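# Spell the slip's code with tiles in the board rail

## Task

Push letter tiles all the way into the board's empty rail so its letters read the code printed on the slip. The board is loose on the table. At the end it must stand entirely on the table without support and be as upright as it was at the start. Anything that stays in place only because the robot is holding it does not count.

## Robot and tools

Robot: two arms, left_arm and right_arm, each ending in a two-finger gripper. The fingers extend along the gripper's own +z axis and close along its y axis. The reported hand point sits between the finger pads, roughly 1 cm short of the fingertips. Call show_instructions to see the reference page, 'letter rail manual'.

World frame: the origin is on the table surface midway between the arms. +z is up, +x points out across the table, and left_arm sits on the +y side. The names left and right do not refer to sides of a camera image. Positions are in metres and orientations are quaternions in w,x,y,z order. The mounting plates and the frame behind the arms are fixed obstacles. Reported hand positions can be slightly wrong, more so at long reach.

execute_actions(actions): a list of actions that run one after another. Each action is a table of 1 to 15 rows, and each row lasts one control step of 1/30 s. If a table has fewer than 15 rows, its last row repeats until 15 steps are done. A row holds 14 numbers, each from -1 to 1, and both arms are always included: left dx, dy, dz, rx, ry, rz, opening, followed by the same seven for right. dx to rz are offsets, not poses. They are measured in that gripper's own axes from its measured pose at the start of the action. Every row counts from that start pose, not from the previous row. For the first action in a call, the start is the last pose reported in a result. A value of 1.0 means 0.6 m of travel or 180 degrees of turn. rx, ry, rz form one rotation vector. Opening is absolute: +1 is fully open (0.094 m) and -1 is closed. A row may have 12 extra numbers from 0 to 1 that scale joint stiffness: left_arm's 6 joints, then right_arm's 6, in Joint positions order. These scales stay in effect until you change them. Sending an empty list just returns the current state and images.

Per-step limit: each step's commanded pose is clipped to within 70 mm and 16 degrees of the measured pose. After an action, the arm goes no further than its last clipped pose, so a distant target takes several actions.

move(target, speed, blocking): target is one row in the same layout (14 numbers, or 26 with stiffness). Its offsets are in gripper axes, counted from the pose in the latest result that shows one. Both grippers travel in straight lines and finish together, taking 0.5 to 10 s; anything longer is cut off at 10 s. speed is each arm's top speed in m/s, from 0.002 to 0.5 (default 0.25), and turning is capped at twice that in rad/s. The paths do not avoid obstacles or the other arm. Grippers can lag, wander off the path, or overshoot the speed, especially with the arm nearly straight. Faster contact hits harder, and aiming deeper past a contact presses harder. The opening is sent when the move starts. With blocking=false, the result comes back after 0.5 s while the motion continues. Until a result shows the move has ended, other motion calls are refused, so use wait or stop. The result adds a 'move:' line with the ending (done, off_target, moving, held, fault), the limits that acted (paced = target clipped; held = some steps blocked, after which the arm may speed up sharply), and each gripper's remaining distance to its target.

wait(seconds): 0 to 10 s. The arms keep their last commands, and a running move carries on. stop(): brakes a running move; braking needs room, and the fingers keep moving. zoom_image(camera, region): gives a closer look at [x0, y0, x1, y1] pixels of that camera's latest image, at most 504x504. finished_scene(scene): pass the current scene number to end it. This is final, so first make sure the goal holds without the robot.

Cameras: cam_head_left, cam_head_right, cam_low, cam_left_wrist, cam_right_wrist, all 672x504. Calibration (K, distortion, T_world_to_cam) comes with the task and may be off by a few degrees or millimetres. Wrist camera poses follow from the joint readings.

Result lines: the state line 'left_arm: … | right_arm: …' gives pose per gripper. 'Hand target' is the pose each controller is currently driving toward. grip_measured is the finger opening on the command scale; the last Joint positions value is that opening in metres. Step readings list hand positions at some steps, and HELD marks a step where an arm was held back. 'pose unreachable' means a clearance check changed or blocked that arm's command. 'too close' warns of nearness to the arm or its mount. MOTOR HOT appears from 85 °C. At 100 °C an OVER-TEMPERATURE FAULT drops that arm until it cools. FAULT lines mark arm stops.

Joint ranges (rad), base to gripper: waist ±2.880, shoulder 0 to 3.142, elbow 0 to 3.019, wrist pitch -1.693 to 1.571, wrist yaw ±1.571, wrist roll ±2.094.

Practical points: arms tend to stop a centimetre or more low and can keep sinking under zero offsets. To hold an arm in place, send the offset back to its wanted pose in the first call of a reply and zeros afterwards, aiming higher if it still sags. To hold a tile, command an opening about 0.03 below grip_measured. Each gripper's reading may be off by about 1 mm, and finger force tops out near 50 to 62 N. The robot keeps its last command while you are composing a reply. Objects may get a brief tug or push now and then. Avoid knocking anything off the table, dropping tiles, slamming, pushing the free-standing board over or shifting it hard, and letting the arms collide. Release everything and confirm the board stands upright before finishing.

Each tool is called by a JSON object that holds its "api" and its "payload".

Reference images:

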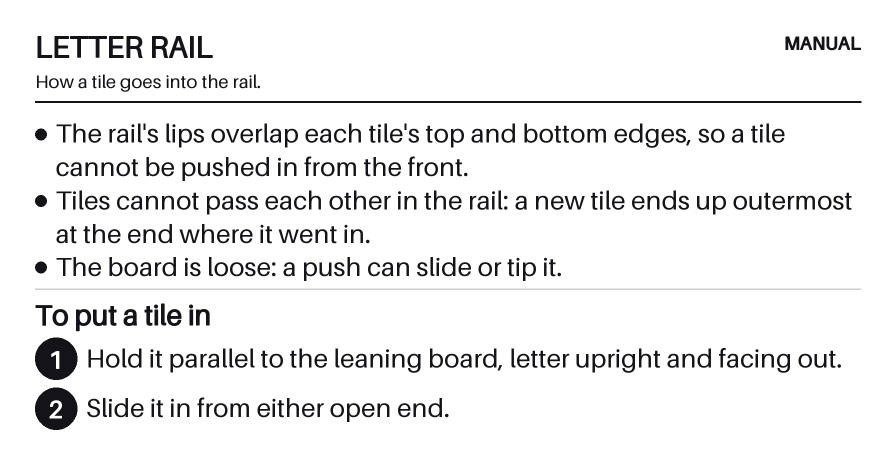

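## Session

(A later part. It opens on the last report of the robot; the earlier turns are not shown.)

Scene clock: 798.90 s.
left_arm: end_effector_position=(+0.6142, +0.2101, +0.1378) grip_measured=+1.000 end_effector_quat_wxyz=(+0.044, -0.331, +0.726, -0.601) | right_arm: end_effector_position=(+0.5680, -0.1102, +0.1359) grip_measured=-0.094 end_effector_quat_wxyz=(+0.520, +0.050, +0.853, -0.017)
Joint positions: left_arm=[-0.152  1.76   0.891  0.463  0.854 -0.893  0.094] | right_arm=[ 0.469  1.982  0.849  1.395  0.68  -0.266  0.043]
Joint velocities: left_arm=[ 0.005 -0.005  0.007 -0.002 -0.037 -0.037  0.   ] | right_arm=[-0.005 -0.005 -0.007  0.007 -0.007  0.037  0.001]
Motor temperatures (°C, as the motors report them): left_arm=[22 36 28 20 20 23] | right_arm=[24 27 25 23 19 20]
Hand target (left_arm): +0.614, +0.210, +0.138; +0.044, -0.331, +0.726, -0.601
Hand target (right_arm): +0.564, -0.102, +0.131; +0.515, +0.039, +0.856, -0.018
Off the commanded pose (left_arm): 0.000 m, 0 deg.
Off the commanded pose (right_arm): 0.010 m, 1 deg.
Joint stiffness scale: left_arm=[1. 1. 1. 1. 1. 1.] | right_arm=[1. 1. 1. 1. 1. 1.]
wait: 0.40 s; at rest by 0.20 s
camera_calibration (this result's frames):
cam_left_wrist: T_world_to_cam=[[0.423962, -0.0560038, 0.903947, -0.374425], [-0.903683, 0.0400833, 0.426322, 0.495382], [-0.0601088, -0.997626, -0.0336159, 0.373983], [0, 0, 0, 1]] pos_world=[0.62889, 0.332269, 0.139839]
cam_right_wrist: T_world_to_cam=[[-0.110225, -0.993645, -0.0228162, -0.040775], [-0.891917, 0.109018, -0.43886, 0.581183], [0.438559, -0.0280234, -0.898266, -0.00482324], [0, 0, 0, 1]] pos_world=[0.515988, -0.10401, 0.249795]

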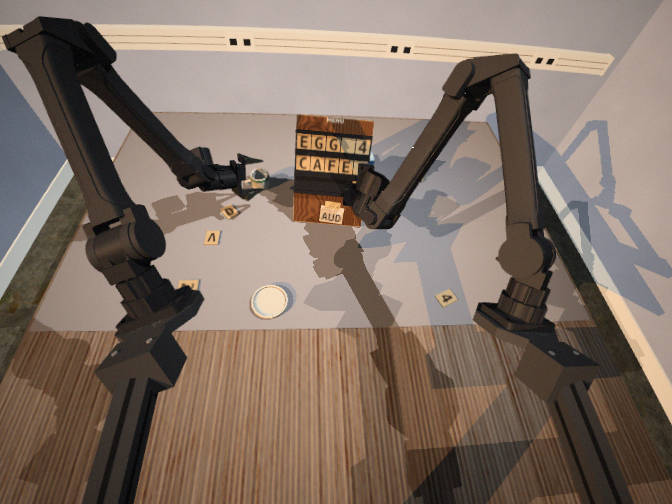

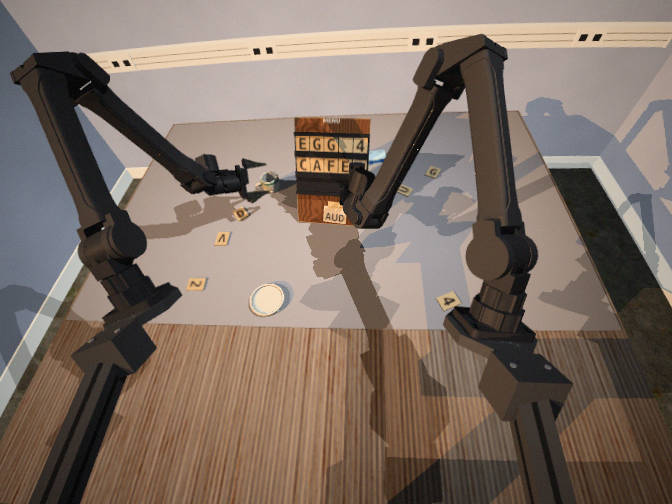

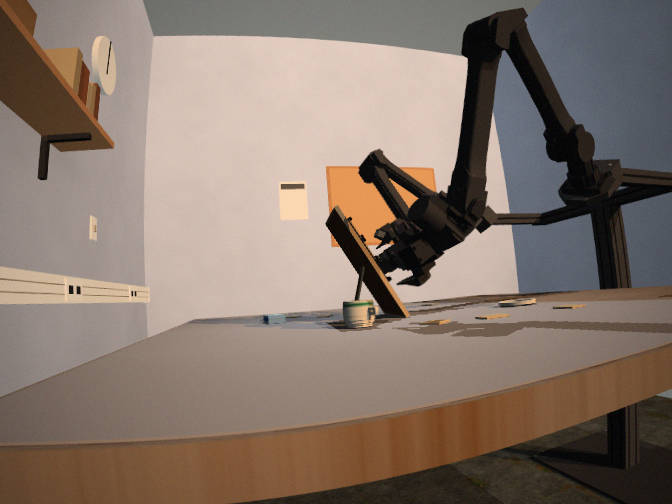

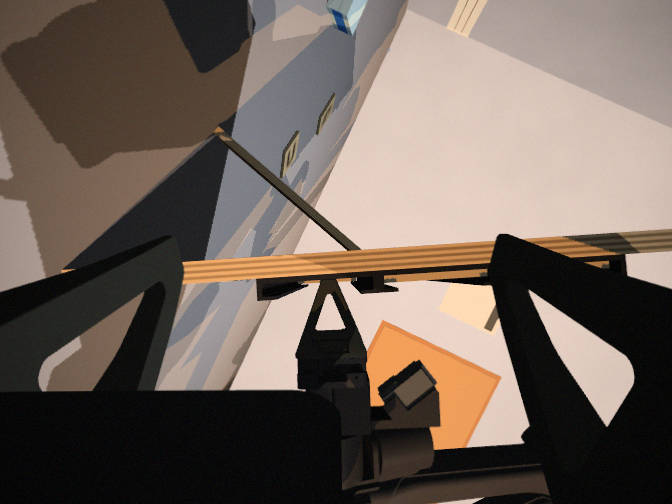

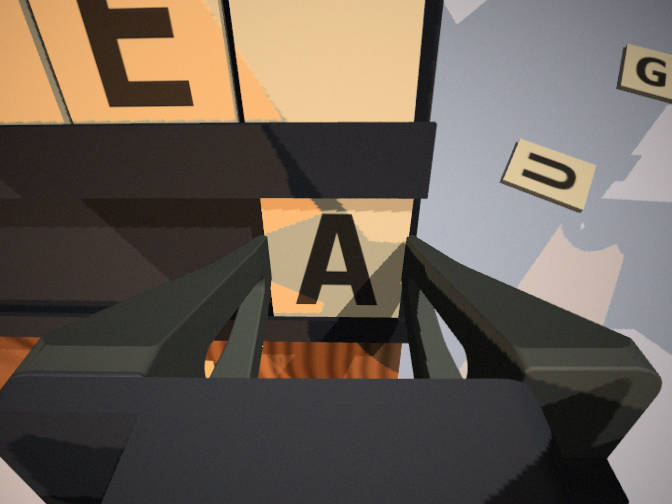

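{"api": "execute_actions", "payload": {"actions": [[[0,0,0,0,0,0,1,0.0114,0.015,-0.0012,-0.0038,0.0032,-0.0065,-0.125],[0,0,0,0,0,0,1,0.0115,0.018,-0.0012,-0.0038,0.0032,-0.0065,-0.125],[0,0,0,0,0,0,1,0.0116,0.0215,-0.0012,-0.0038,0.0032,-0.0065,-0.125],[0,0,0,0,0,0,1,0.0117,0.025,-0.0012,-0.0038,0.0032,-0.0065,-0.125],[0,0,0,0,0,0,1,0.0119,0.0288,-0.0012,-0.0038,0.0032,-0.0065,-0.125],[0,0,0,0,0,0,1,0.012,0.0326,-0.0012,-0.0038,0.0032,-0.0065,-0.125],[0,0,0,0,0,0,1,0.0121,0.0364,-0.0012,-0.0038,0.0032,-0.0065,-0.125],[0,0,0,0,0,0,1,0.0123,0.0402,-0.0013,-0.0038,0.0032,-0.0065,-0.125],[0,0,0,0,0,0,1,0.0124,0.044,-0.0013,-0.0038,0.0032,-0.0065,-0.125],[0,0,0,0,0,0,1,0.0125,0.0478,-0.0013,-0.0038,0.0032,-0.0065,-0.125],[0,0,0,0,0,0,1,0.0127,0.0516,-0.0013,-0.0038,0.0032,-0.0065,-0.125],[0,0,0,0,0,0,1,0.0128,0.0554,-0.0013,-0.0038,0.0032,-0.0065,-0.125],[0,0,0,0,0,0,1,0.0129,0.0588,-0.0013,-0.0038,0.0032,-0.0065,-0.125],[0,0,0,0,0,0,1,0.013,0.0615,-0.0013,-0.0038,0.0032,-0.0065,-0.125],[0,0,0,0,0,0,1,0.0131,0.063,-0.0013,-0.0038,0.0032,-0.0065,-0.125]]]}}

{"api": "wait", "payload": {"seconds": 0.5}}

Scene clock: 812.23 s.
left_arm: end_effector_position=(+0.6142, +0.2101, +0.1378) grip_measured=+1.000 end_effector_quat_wxyz=(+0.044, -0.331, +0.726, -0.601) | right_arm: end_effector_position=(+0.5712, -0.0860, +0.1360) grip_measured=-0.094 end_effector_quat_wxyz=(+0.520, +0.052, +0.853, -0.018)
Joint positions: left_arm=[-0.152  1.76   0.891  0.463  0.854 -0.893  0.094] | right_arm=[ 0.506  2.013  0.903  1.383  0.719 -0.278  0.043]
Joint velocities: left_arm=[-0.015  0.005 -0.002 -0.017 -0.007 -0.007  0.   ] | right_arm=[ 0.093  0.073  0.134 -0.037  0.125 -0.095 -0.001]
Motor temperatures (°C, as the motors report them): left_arm=[22 37 28 20 20 23] | right_arm=[24 27 25 23 19 20]
Hand target (left_arm): +0.614, +0.210, +0.138; +0.044, -0.331, +0.726, -0.601
Hand target (right_arm): +0.567, -0.072, +0.131; +0.515, +0.038, +0.856, -0.017
Off the commanded pose (left_arm): 0.000 m, 0 deg.
Off the commanded pose (right_arm): 0.016 m, 2 deg.
Joint stiffness scale: left_arm=[1. 1. 1. 1. 1. 1.] | right_arm=[1. 1. 1. 1. 1. 1.]
Step readings (end_effector_position):
0: left_arm (+0.6142, +0.2101, +0.1378) | right_arm (+0.5680, -0.1102, +0.1359)
1: left_arm (+0.6142, +0.2101, +0.1378) | right_arm (+0.5680, -0.1102, +0.1359)
2: left_arm (+0.6142, +0.2101, +0.1378) | right_arm (+0.5681, -0.1101, +0.1359)
4: left_arm (+0.6142, +0.2101, +0.1378) | right_arm (+0.5689, -0.1099, +0.1356)
8: left_arm (+0.6142, +0.2101, +0.1378) | right_arm (+0.5696, -0.1055, +0.1355)
15: end_effector_position above
camera_calibration (this result's frames):
cam_left_wrist: T_world_to_cam=[[0.423962, -0.0560038, 0.903947, -0.374425], [-0.903683, 0.0400833, 0.426322, 0.495382], [-0.0601088, -0.997626, -0.0336159, 0.373983], [0, 0, 0, 1]] pos_world=[0.62889, 0.332269, 0.139839]
cam_right_wrist: T_world_to_cam=[[-0.114243, -0.993187, -0.0229634, -0.0140284], [-0.891245, 0.112674, -0.439302, 0.581438], [0.438897, -0.0297214, -0.898046, -0.00581851], [0, 0, 0, 1]] pos_world=[0.519155, -0.0796188, 0.24988]

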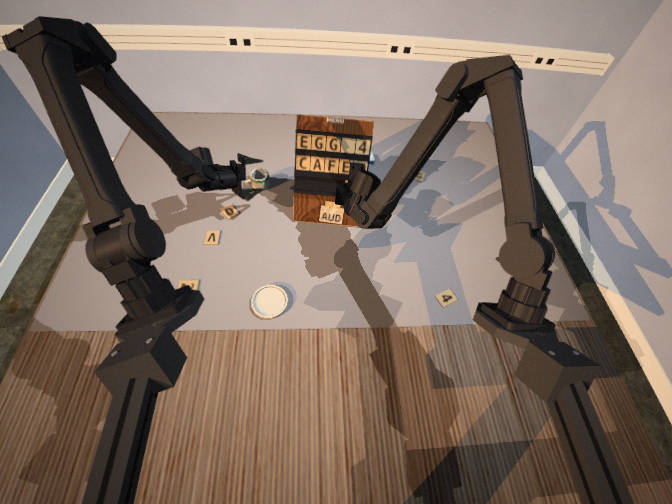

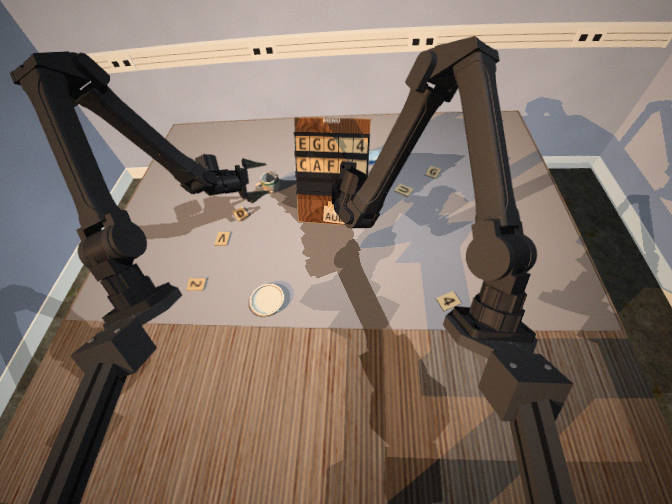

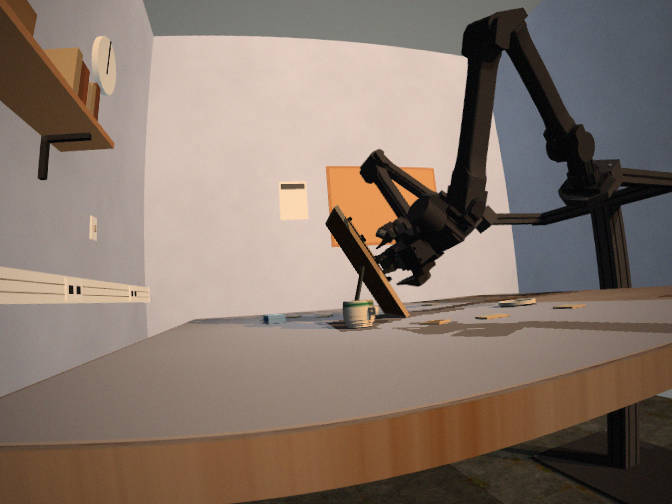

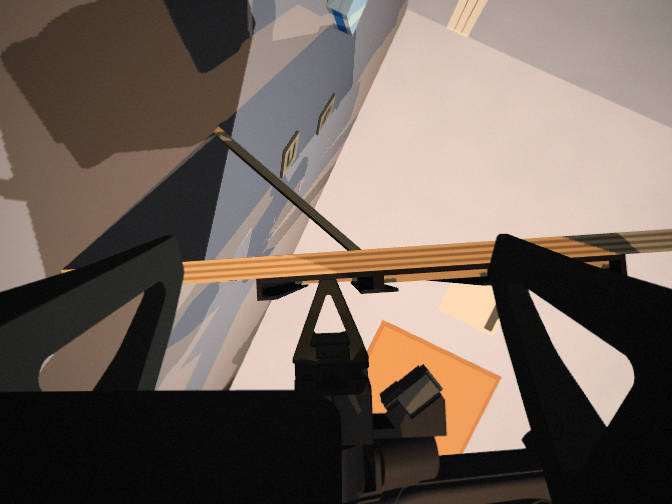

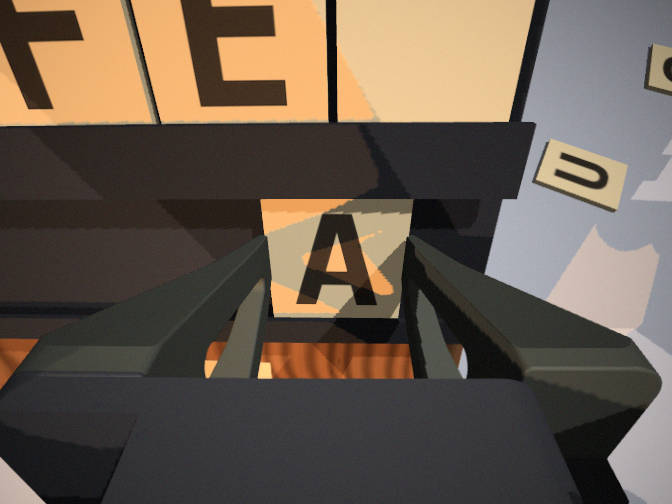

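Scene clock: 812.73 s.
left_arm: end_effector_position=(+0.6142, +0.2101, +0.1378) grip_measured=+1.000 end_effector_quat_wxyz=(+0.044, -0.331, +0.726, -0.601) | right_arm: end_effector_position=(+0.5711, -0.0801, +0.1365) grip_measured=-0.094 end_effector_quat_wxyz=(+0.520, +0.049, +0.853, -0.015)
Joint positions: left_arm=[-0.152  1.76   0.891  0.463  0.854 -0.893  0.094] | right_arm=[ 0.514  2.018  0.911  1.38   0.72  -0.281  0.043]
Joint velocities: left_arm=[ 0.005 -0.034  0.007 -0.002  0.007 -0.007  0.   ] | right_arm=[-0.005  0.005 -0.017  0.007  0.066 -0.007  0.   ]
Motor temperatures (°C, as the motors report them): left_arm=[22 37 28 20 20 23] | right_arm=[24 27 25 23 19 20]
Hand target (left_arm): +0.614, +0.210, +0.138; +0.044, -0.331, +0.726, -0.601
Hand target (right_arm): +0.567, -0.072, +0.131; +0.515, +0.038, +0.856, -0.016
Off the commanded pose (left_arm): 0.000 m, 0 deg.
Off the commanded pose (right_arm): 0.011 m, 1 deg.
Joint stiffness scale: left_arm=[1. 1. 1. 1. 1. 1.] | right_arm=[1. 1. 1. 1. 1. 1.]
wait: 0.50 s; at rest by 0.27 s
camera_calibration (this result's frames):
cam_left_wrist: T_world_to_cam=[[0.423962, -0.0560038, 0.903947, -0.374425], [-0.903683, 0.0400833, 0.426322, 0.495382], [-0.0601088, -0.997626, -0.0336159, 0.373983], [0, 0, 0, 1]] pos_world=[0.62889, 0.332269, 0.139839]
cam_right_wrist: T_world_to_cam=[[-0.107687, -0.993855, -0.0256241, -0.0115907], [-0.891538, 0.107942, -0.439897, 0.580716], [0.439959, -0.0245263, -0.897683, -0.00535591], [0, 0, 0, 1]] pos_world=[0.518838, -0.0743345, 0.25035]

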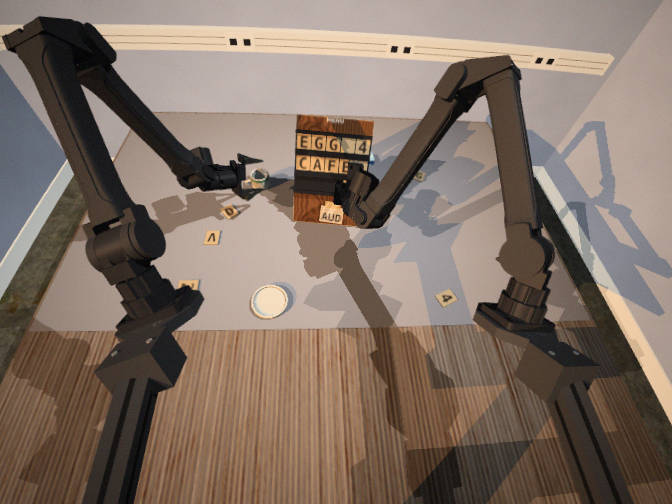

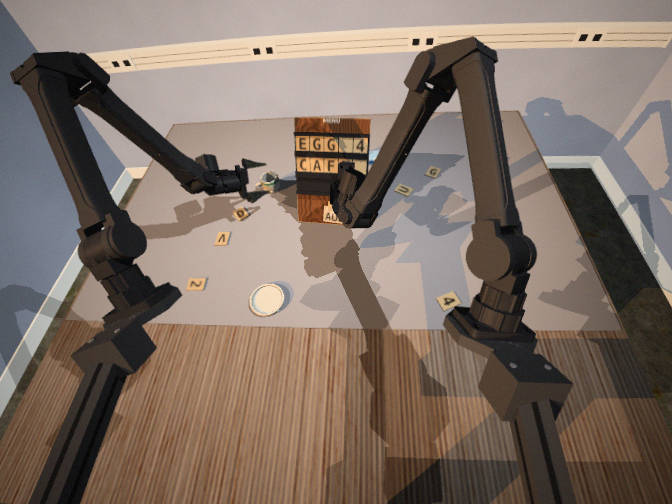

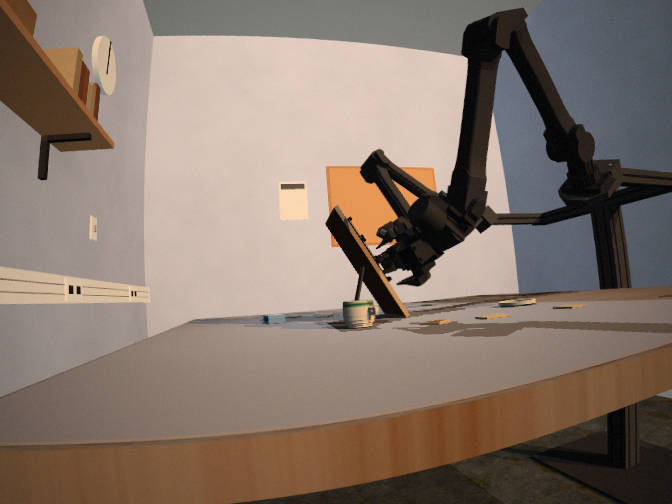

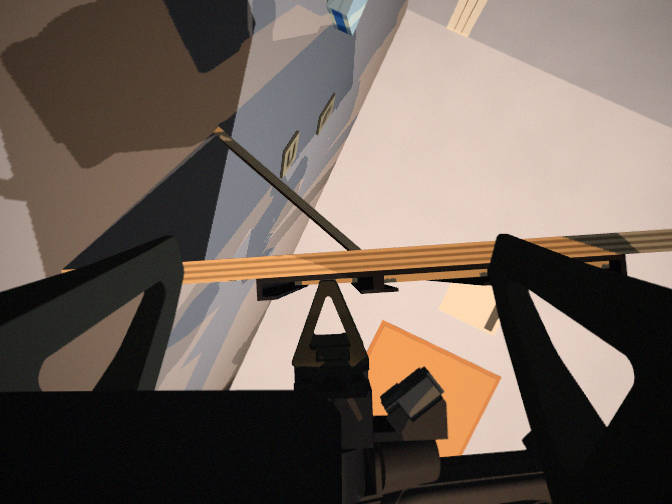

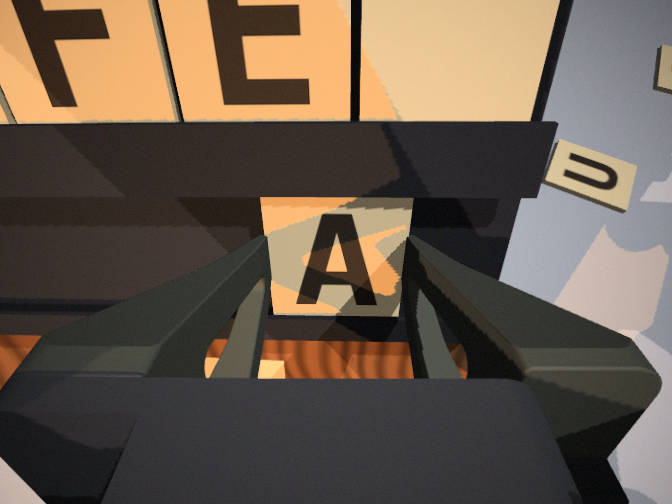

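{"api": "execute_actions", "payload": {"actions": [[[0,0,0,0,0,0,1,0.013,0.015,-0.0013,-0.0042,0.0032,-0.0065,-0.125],[0,0,0,0,0,0,1,0.0131,0.018,-0.0013,-0.0042,0.0032,-0.0065,-0.125],[0,0,0,0,0,0,1,0.0132,0.0215,-0.0013,-0.0042,0.0032,-0.0065,-0.125],[0,0,0,0,0,0,1,0.0133,0.025,-0.0013,-0.0042,0.0032,-0.0065,-0.125],[0,0,0,0,0,0,1,0.0135,0.0288,-0.0013,-0.0042,0.0032,-0.0065,-0.125],[0,0,0,0,0,0,1,0.0136,0.0326,-0.0013,-0.0042,0.0032,-0.0065,-0.125],[0,0,0,0,0,0,1,0.0137,0.0364,-0.0013,-0.0042,0.0032,-0.0065,-0.125],[0,0,0,0,0,0,1,0.0139,0.0402,-0.0013,-0.0042,0.0032,-0.0065,-0.125],[0,0,0,0,0,0,1,0.014,0.044,-0.0013,-0.0042,0.0032,-0.0065,-0.125],[0,0,0,0,0,0,1,0.0141,0.0478,-0.0013,-0.0042,0.0032,-0.0065,-0.125],[0,0,0,0,0,0,1,0.0143,0.0516,-0.0013,-0.0042,0.0032,-0.0065,-0.125],[0,0,0,0,0,0,1,0.0144,0.0554,-0.0013,-0.0042,0.0032,-0.0065,-0.125],[0,0,0,0,0,0,1,0.0145,0.0588,-0.0013,-0.0042,0.0032,-0.0065,-0.125],[0,0,0,0,0,0,1,0.0146,0.0615,-0.0013,-0.0042,0.0032,-0.0065,-0.125],[0,0,0,0,0,0,1,0.0147,0.063,-0.0013,-0.0042,0.0032,-0.0065,-0.125]]]}}

{"api": "wait", "payload": {"seconds": 0.5}}

Scene clock: 834.87 s.
left_arm: end_effector_position=(+0.6142, +0.2101, +0.1378) grip_measured=+1.000 end_effector_quat_wxyz=(+0.044, -0.331, +0.726, -0.601) | right_arm: end_effector_position=(+0.5745, -0.0572, +0.1363) grip_measured=-0.094 end_effector_quat_wxyz=(+0.521, +0.051, +0.852, -0.016)
Joint positions: left_arm=[-0.152  1.76   0.891  0.463  0.854 -0.893  0.094] | right_arm=[ 0.547  2.05   0.966  1.367  0.754 -0.293  0.043]
Joint velocities: left_arm=[-0.005 -0.024  0.002 -0.007  0.066  0.037  0.   ] | right_arm=[ 0.103  0.093  0.144 -0.046  0.037  0.022 -0.001]
Motor temperatures (°C, as the motors report them): left_arm=[22 37 28 20 21 23] | right_arm=[24 27 25 23 19 20]
Hand target (left_arm): +0.614, +0.210, +0.138; +0.044, -0.331, +0.726, -0.601
Hand target (right_arm): +0.569, -0.042, +0.131; +0.516, +0.037, +0.856, -0.014
Off the commanded pose (left_arm): 0.000 m, 0 deg.
Off the commanded pose (right_arm): 0.017 m, 2 deg.
Joint stiffness scale: left_arm=[1. 1. 1. 1. 1. 1.] | right_arm=[1. 1. 1. 1. 1. 1.]
Step readings (end_effector_position):
0: left_arm (+0.6142, +0.2101, +0.1378) | right_arm (+0.5711, -0.0801, +0.1365)
1: left_arm (+0.6142, +0.2101, +0.1378) | right_arm (+0.5711, -0.0801, +0.1365)
2: left_arm (+0.6142, +0.2101, +0.1378) | right_arm (+0.5711, -0.0800, +0.1364)
4: left_arm (+0.6142, +0.2101, +0.1378) | right_arm (+0.5717, -0.0796, +0.1361)
8: left_arm (+0.6142, +0.2101, +0.1378) | right_arm (+0.5728, -0.0761, +0.1357)
15: end_effector_position above
camera_calibration (this result's frames):
cam_left_wrist: T_world_to_cam=[[0.423962, -0.0560038, 0.903947, -0.374425], [-0.903683, 0.0400833, 0.426322, 0.495382], [-0.0601088, -0.997626, -0.0336159, 0.373983], [0, 0, 0, 1]] pos_world=[0.62889, 0.332269, 0.139839]
cam_right_wrist: T_world_to_cam=[[-0.112207, -0.993353, -0.0256798, 0.014181], [-0.890565, 0.111993, -0.440854, 0.581047], [0.4408, -0.0265974, -0.897211, -0.00711606], [0, 0, 0, 1]] pos_world=[0.522188, -0.0511758, 0.250137]

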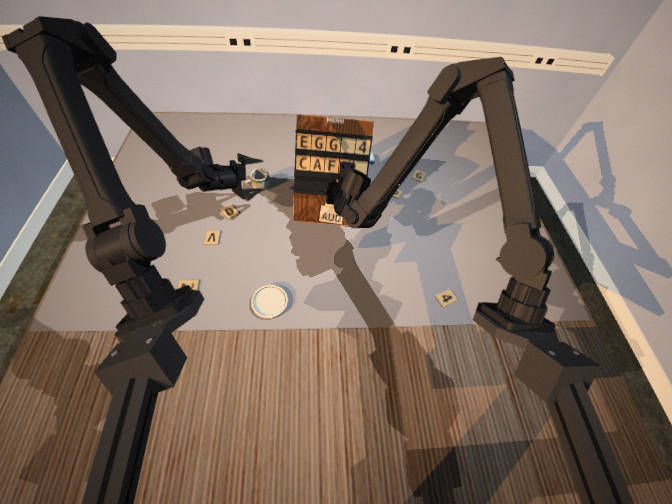

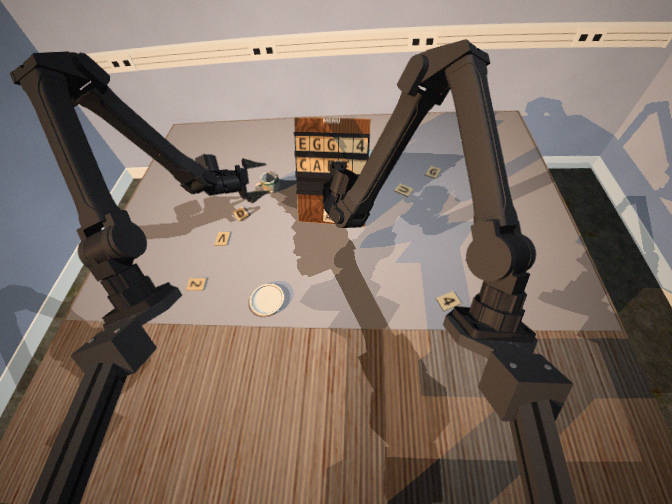

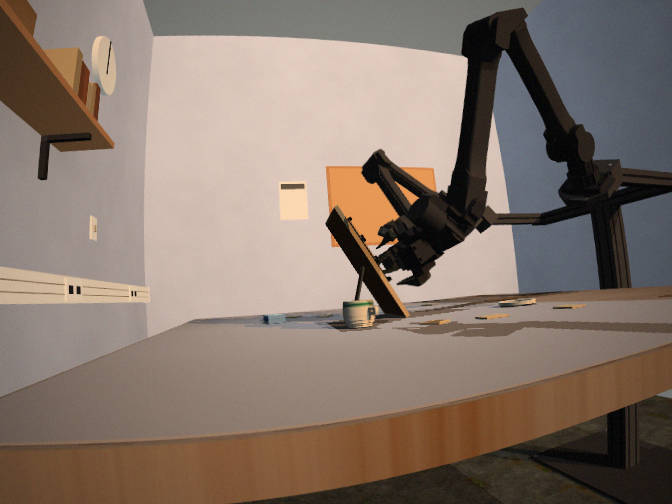

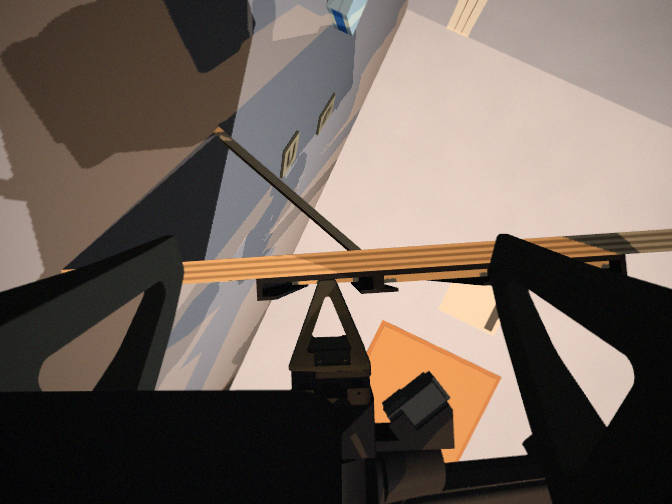

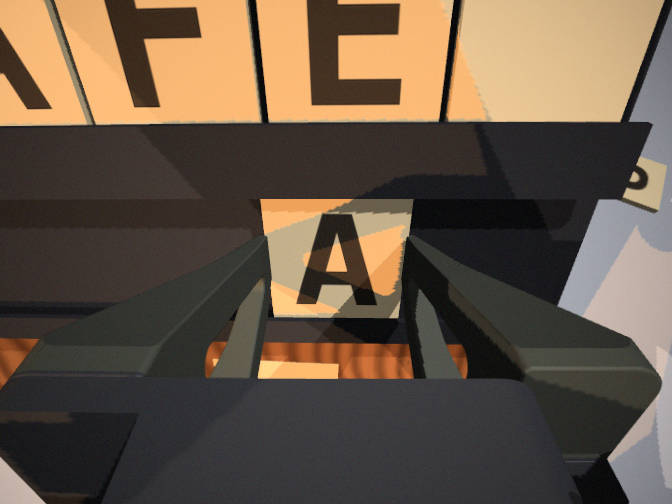

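Scene clock: 835.37 s.
left_arm: end_effector_position=(+0.6142, +0.2101, +0.1378) grip_measured=+1.000 end_effector_quat_wxyz=(+0.044, -0.331, +0.726, -0.601) | right_arm: end_effector_position=(+0.5743, -0.0512, +0.1368) grip_measured=-0.094 end_effector_quat_wxyz=(+0.521, +0.049, +0.852, -0.013)
Joint positions: left_arm=[-0.152  1.76   0.891  0.463  0.854 -0.893  0.094] | right_arm=[ 0.554  2.056  0.975  1.364  0.755 -0.294  0.043]
Joint velocities: left_arm=[-0.015  0.005  0.002 -0.007 -0.007  0.051  0.   ] | right_arm=[-0.005 -0.005  0.012  0.007 -0.066 -0.022  0.   ]
Motor temperatures (°C, as the motors report them): left_arm=[22 37 28 20 21 23] | right_arm=[24 27 25 23 19 20]
Hand target (left_arm): +0.614, +0.210, +0.138; +0.044, -0.331, +0.726, -0.601
Hand target (right_arm): +0.569, -0.042, +0.131; +0.516, +0.037, +0.856, -0.014
Off the commanded pose (left_arm): 0.000 m, 0 deg.
Off the commanded pose (right_arm): 0.012 m, 2 deg.
Joint stiffness scale: left_arm=[1. 1. 1. 1. 1. 1.] | right_arm=[1. 1. 1. 1. 1. 1.]
wait: 0.50 s; at rest by 0.27 s
camera_calibration (this result's frames):
cam_left_wrist: T_world_to_cam=[[0.423962, -0.0560038, 0.903947, -0.374425], [-0.903683, 0.0400833, 0.426322, 0.495382], [-0.0601088, -0.997626, -0.0336159, 0.373983], [0, 0, 0, 1]] pos_world=[0.62889, 0.332269, 0.139839]
cam_right_wrist: T_world_to_cam=[[-0.105791, -0.993977, -0.0286066, 0.0168188], [-0.890795, 0.107516, -0.441503, 0.5804], [0.44192, -0.0212244, -0.896804, -0.00683938], [0, 0, 0, 1]] pos_world=[0.521819, -0.0458297, 0.250596]

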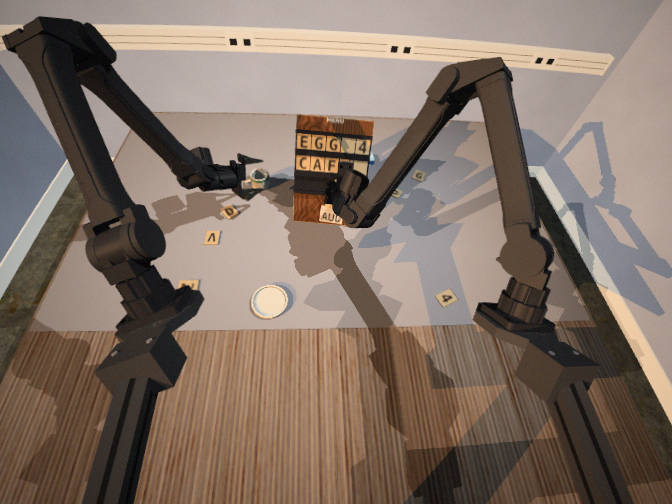

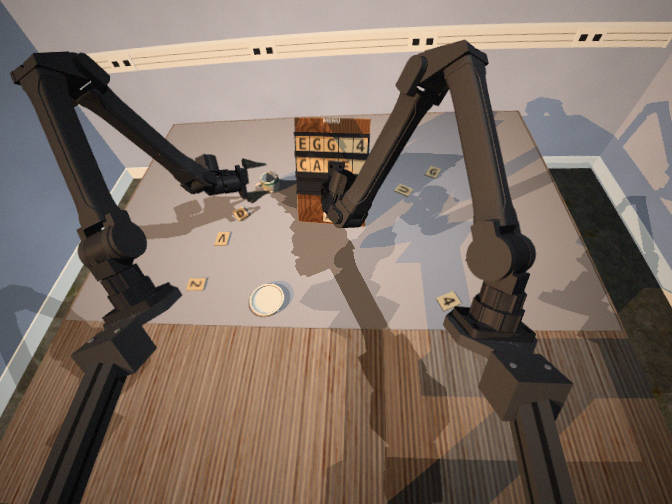

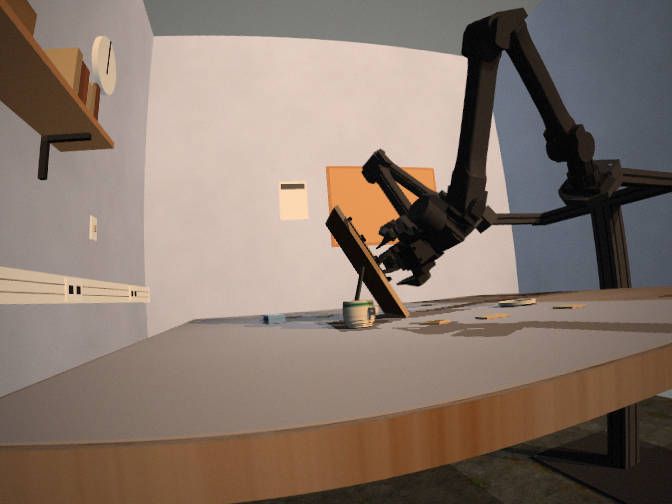

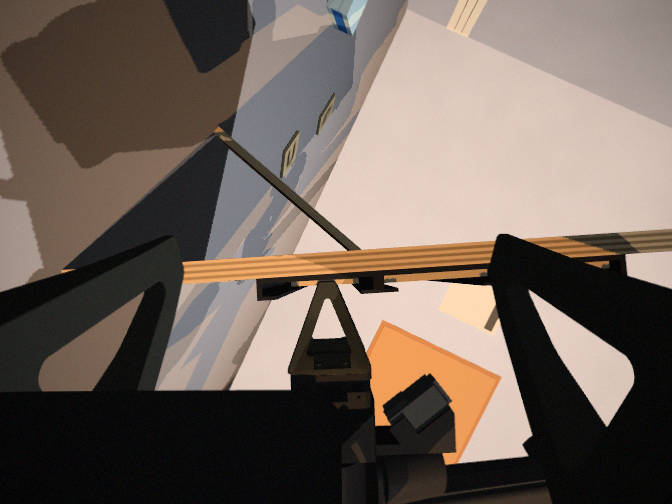

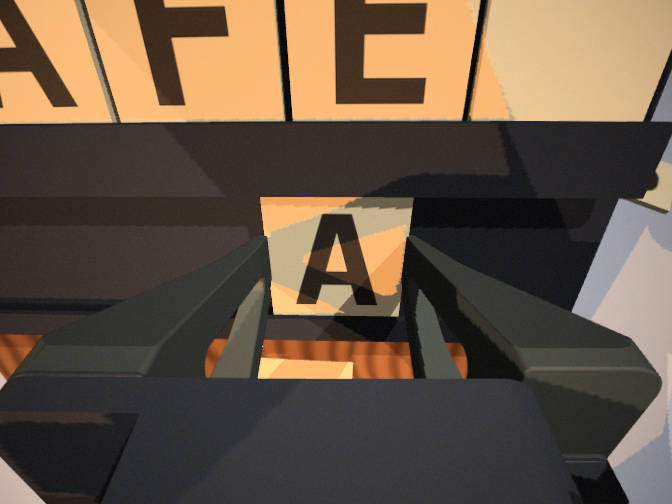

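{"api": "execute_actions", "payload": {"actions": [[[0,0,0,0,0,0,1,0.0143,0.017,-0.0022,-0.0025,0.004,-0.007,-0.125],[0,0,0,0,0,0,1,0.0144,0.020,-0.0023,-0.002,0.004,-0.0075,-0.125],[0,0,0,0,0,0,1,0.0145,0.0235,-0.0024,-0.0015,0.004,-0.0078,-0.125],[0,0,0,0,0,0,1,0.0146,0.027,-0.0025,-0.0015,0.004,-0.008,-0.125],[0,0,0,0,0,0,1,0.0147,0.0308,-0.0026,-0.0015,0.004,-0.008,-0.125],[0,0,0,0,0,0,1,0.0148,0.0346,-0.0027,-0.0015,0.004,-0.008,-0.125],[0,0,0,0,0,0,1,0.0149,0.0384,-0.0028,-0.0015,0.004,-0.008,-0.125],[0,0,0,0,0,0,1,0.015,0.0422,-0.0029,-0.0015,0.004,-0.008,-0.125],[0,0,0,0,0,0,1,0.0151,0.046,-0.003,-0.0015,0.004,-0.008,-0.125],[0,0,0,0,0,0,1,0.0152,0.0498,-0.003,-0.0015,0.004,-0.008,-0.125],[0,0,0,0,0,0,1,0.0153,0.0536,-0.003,-0.0015,0.004,-0.008,-0.125],[0,0,0,0,0,0,1,0.0154,0.0574,-0.003,-0.0015,0.004,-0.008,-0.125],[0,0,0,0,0,0,1,0.0155,0.0608,-0.003,-0.0015,0.004,-0.008,-0.125],[0,0,0,0,0,0,1,0.0156,0.0635,-0.003,-0.0015,0.004,-0.008,-0.125],[0,0,0,0,0,0,1,0.0157,0.065,-0.003,-0.0015,0.004,-0.008,-0.125]]]}}

{"api": "wait", "payload": {"seconds": 0.5}}

Scene clock: 854.63 s.
left_arm: end_effector_position=(+0.6142, +0.2101, +0.1378) grip_measured=+1.000 end_effector_quat_wxyz=(+0.044, -0.331, +0.726, -0.601) | right_arm: end_effector_position=(+0.5775, -0.0272, +0.1365) grip_measured=-0.094 end_effector_quat_wxyz=(+0.520, +0.052, +0.852, -0.019)
Joint positions: left_arm=[-0.152  1.76   0.891  0.463  0.854 -0.893  0.094] | right_arm=[ 0.587  2.091  1.039  1.348  0.798 -0.311  0.043]
Joint velocities: left_arm=[-0.024 -0.015 -0.002 -0.012  0.007  0.066  0.   ] | right_arm=[ 0.083  0.083  0.129 -0.042  0.007 -0.066  0.001]
Motor temperatures (°C, as the motors report them): left_arm=[22 37 27 20 21 23] | right_arm=[24 27 25 22 19 20]
Hand target (left_arm): +0.614, +0.210, +0.138; +0.044, -0.331, +0.726, -0.601
Hand target (right_arm): +0.571, -0.012, +0.131; +0.515, +0.037, +0.856, -0.017
Off the commanded pose (left_arm): 0.000 m, 0 deg.
Off the commanded pose (right_arm): 0.018 m, 2 deg.
Joint stiffness scale: left_arm=[1. 1. 1. 1. 1. 1.] | right_arm=[1. 1. 1. 1. 1. 1.]
Step readings (end_effector_position):
0: left_arm (+0.6142, +0.2101, +0.1378) | right_arm (+0.5743, -0.0512, +0.1368)
1: left_arm (+0.6142, +0.2101, +0.1378) | right_arm (+0.5742, -0.0512, +0.1366)
2: left_arm (+0.6142, +0.2101, +0.1378) | right_arm (+0.5745, -0.0512, +0.1365)
4: left_arm (+0.6142, +0.2101, +0.1378) | right_arm (+0.5753, -0.0507, +0.1362)
8: left_arm (+0.6142, +0.2101, +0.1378) | right_arm (+0.5762, -0.0460, +0.1360)
15: end_effector_position above
camera_calibration (this result's frames):
cam_left_wrist: T_world_to_cam=[[0.423962, -0.0560038, 0.903947, -0.374425], [-0.903683, 0.0400833, 0.426322, 0.495382], [-0.0601088, -0.997626, -0.0336159, 0.373983], [0, 0, 0, 1]] pos_world=[0.62889, 0.332269, 0.139839]
cam_right_wrist: T_world_to_cam=[[-0.116004, -0.993005, -0.0220048, 0.0459793], [-0.890759, 0.11381, -0.439995, 0.580479], [0.439422, -0.0314402, -0.89773, -0.006772], [0, 0, 0, 1]] pos_world=[0.525376, -0.0206193, 0.25034]

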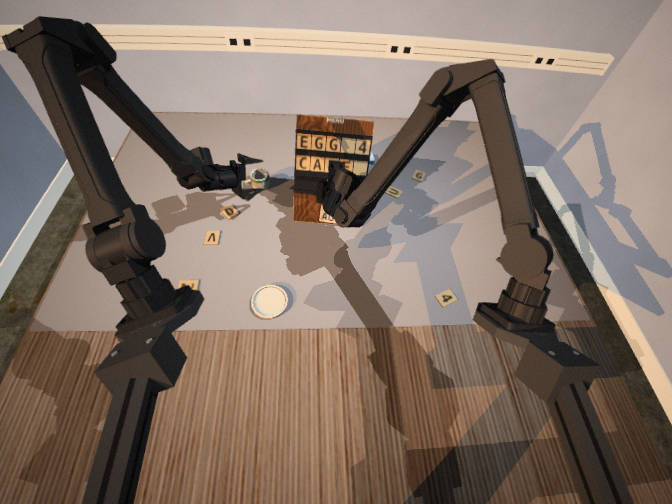

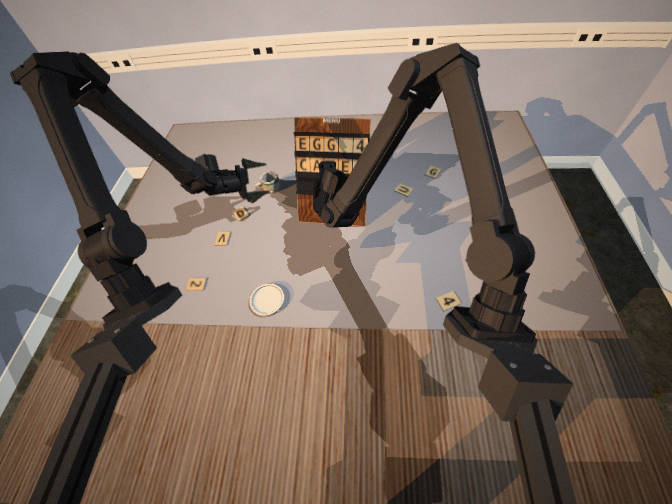

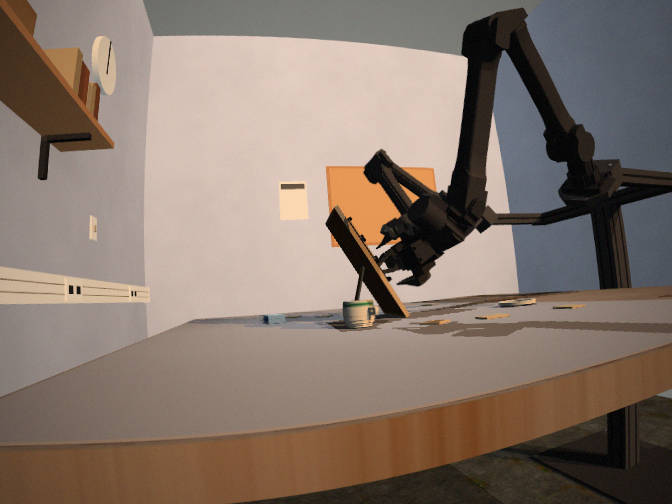

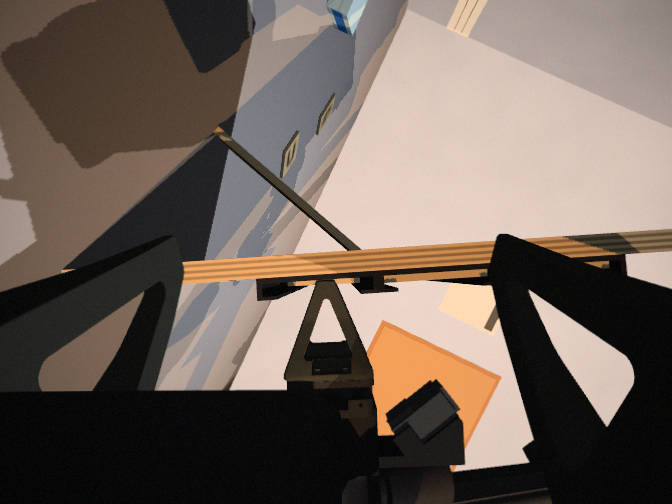

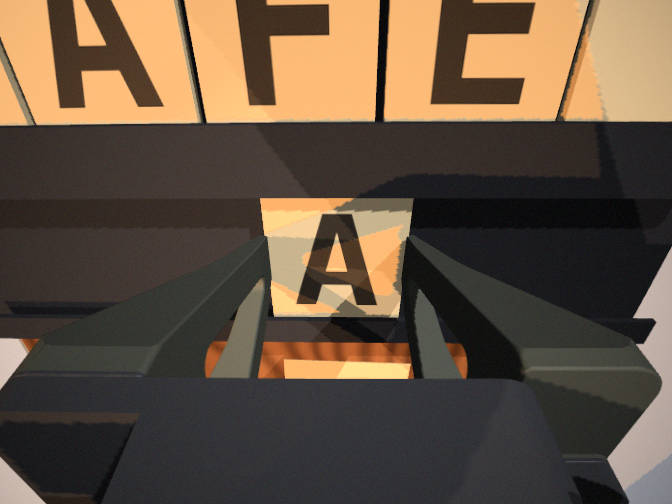

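Scene clock: 855.13 s.
left_arm: end_effector_position=(+0.6142, +0.2101, +0.1378) grip_measured=+1.000 end_effector_quat_wxyz=(+0.044, -0.331, +0.726, -0.601) | right_arm: end_effector_position=(+0.5771, -0.0220, +0.1372) grip_measured=-0.094 end_effector_quat_wxyz=(+0.520, +0.050, +0.852, -0.016)
Joint positions: left_arm=[-0.152  1.76   0.891  0.463  0.854 -0.893  0.094] | right_arm=[ 0.594  2.096  1.046  1.345  0.799 -0.313  0.043]
Joint velocities: left_arm=[ 0.005 -0.015  0.007 -0.002 -0.081 -0.007  0.   ] | right_arm=[-0.005  0.005 -0.007  0.002 -0.007 -0.037  0.   ]
Motor temperatures (°C, as the motors report them): left_arm=[22 37 27 20 21 23] | right_arm=[24 27 25 22 19 20]
Hand target (left_arm): +0.614, +0.210, +0.138; +0.044, -0.331, +0.726, -0.601
Hand target (right_arm): +0.571, -0.012, +0.131; +0.515, +0.037, +0.856, -0.017
Off the commanded pose (left_arm): 0.000 m, 0 deg.
Off the commanded pose (right_arm): 0.013 m, 2 deg.
Joint stiffness scale: left_arm=[1. 1. 1. 1. 1. 1.] | right_arm=[1. 1. 1. 1. 1. 1.]
wait: 0.50 s; at rest by 0.23 s
camera_calibration (this result's frames):
cam_left_wrist: T_world_to_cam=[[0.423962, -0.0560038, 0.903947, -0.374425], [-0.903683, 0.0400833, 0.426322, 0.495382], [-0.0601088, -0.997626, -0.0336159, 0.373983], [0, 0, 0, 1]] pos_world=[0.62889, 0.332269, 0.139839]
cam_right_wrist: T_world_to_cam=[[-0.110647, -0.993575, -0.023784, 0.0482939], [-0.891092, 0.109775, -0.440346, 0.580005], [0.440128, -0.0275293, -0.897513, -0.00609366], [0, 0, 0, 1]] pos_world=[0.524864, -0.0158543, 0.251083]

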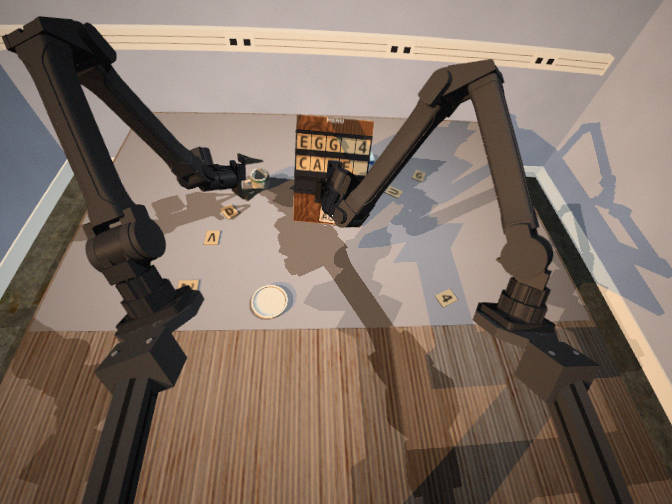

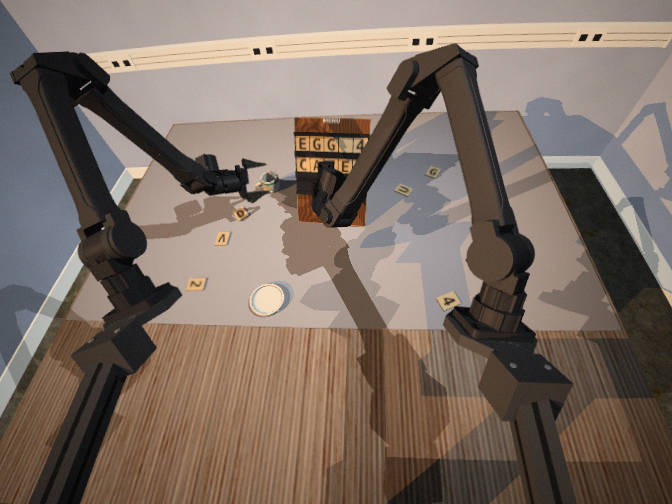

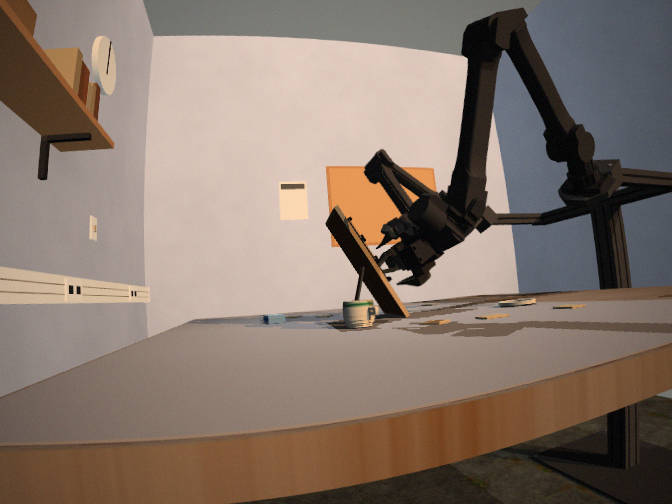

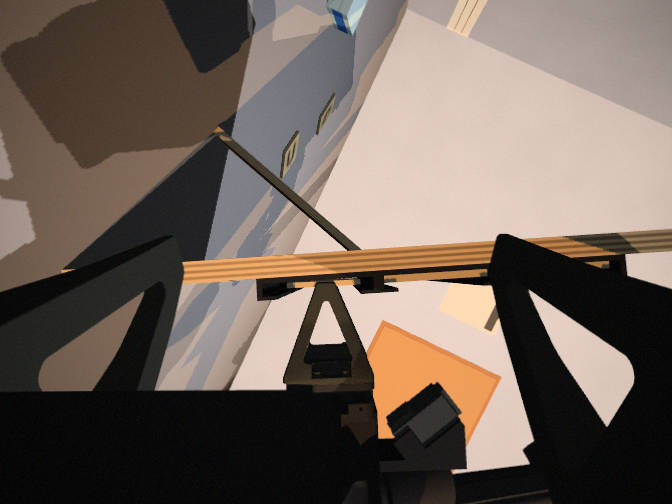

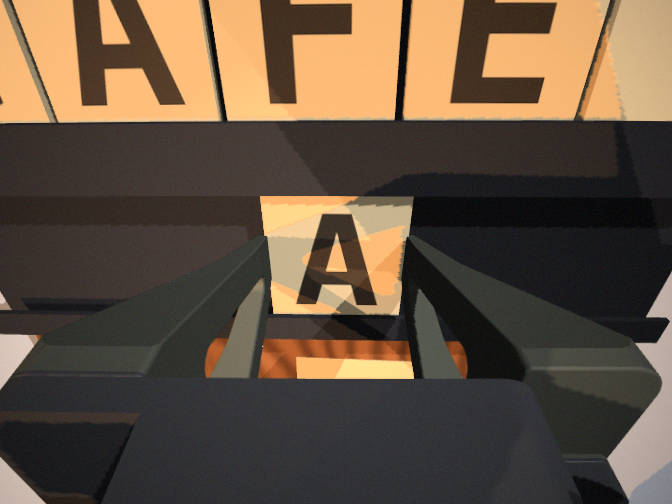

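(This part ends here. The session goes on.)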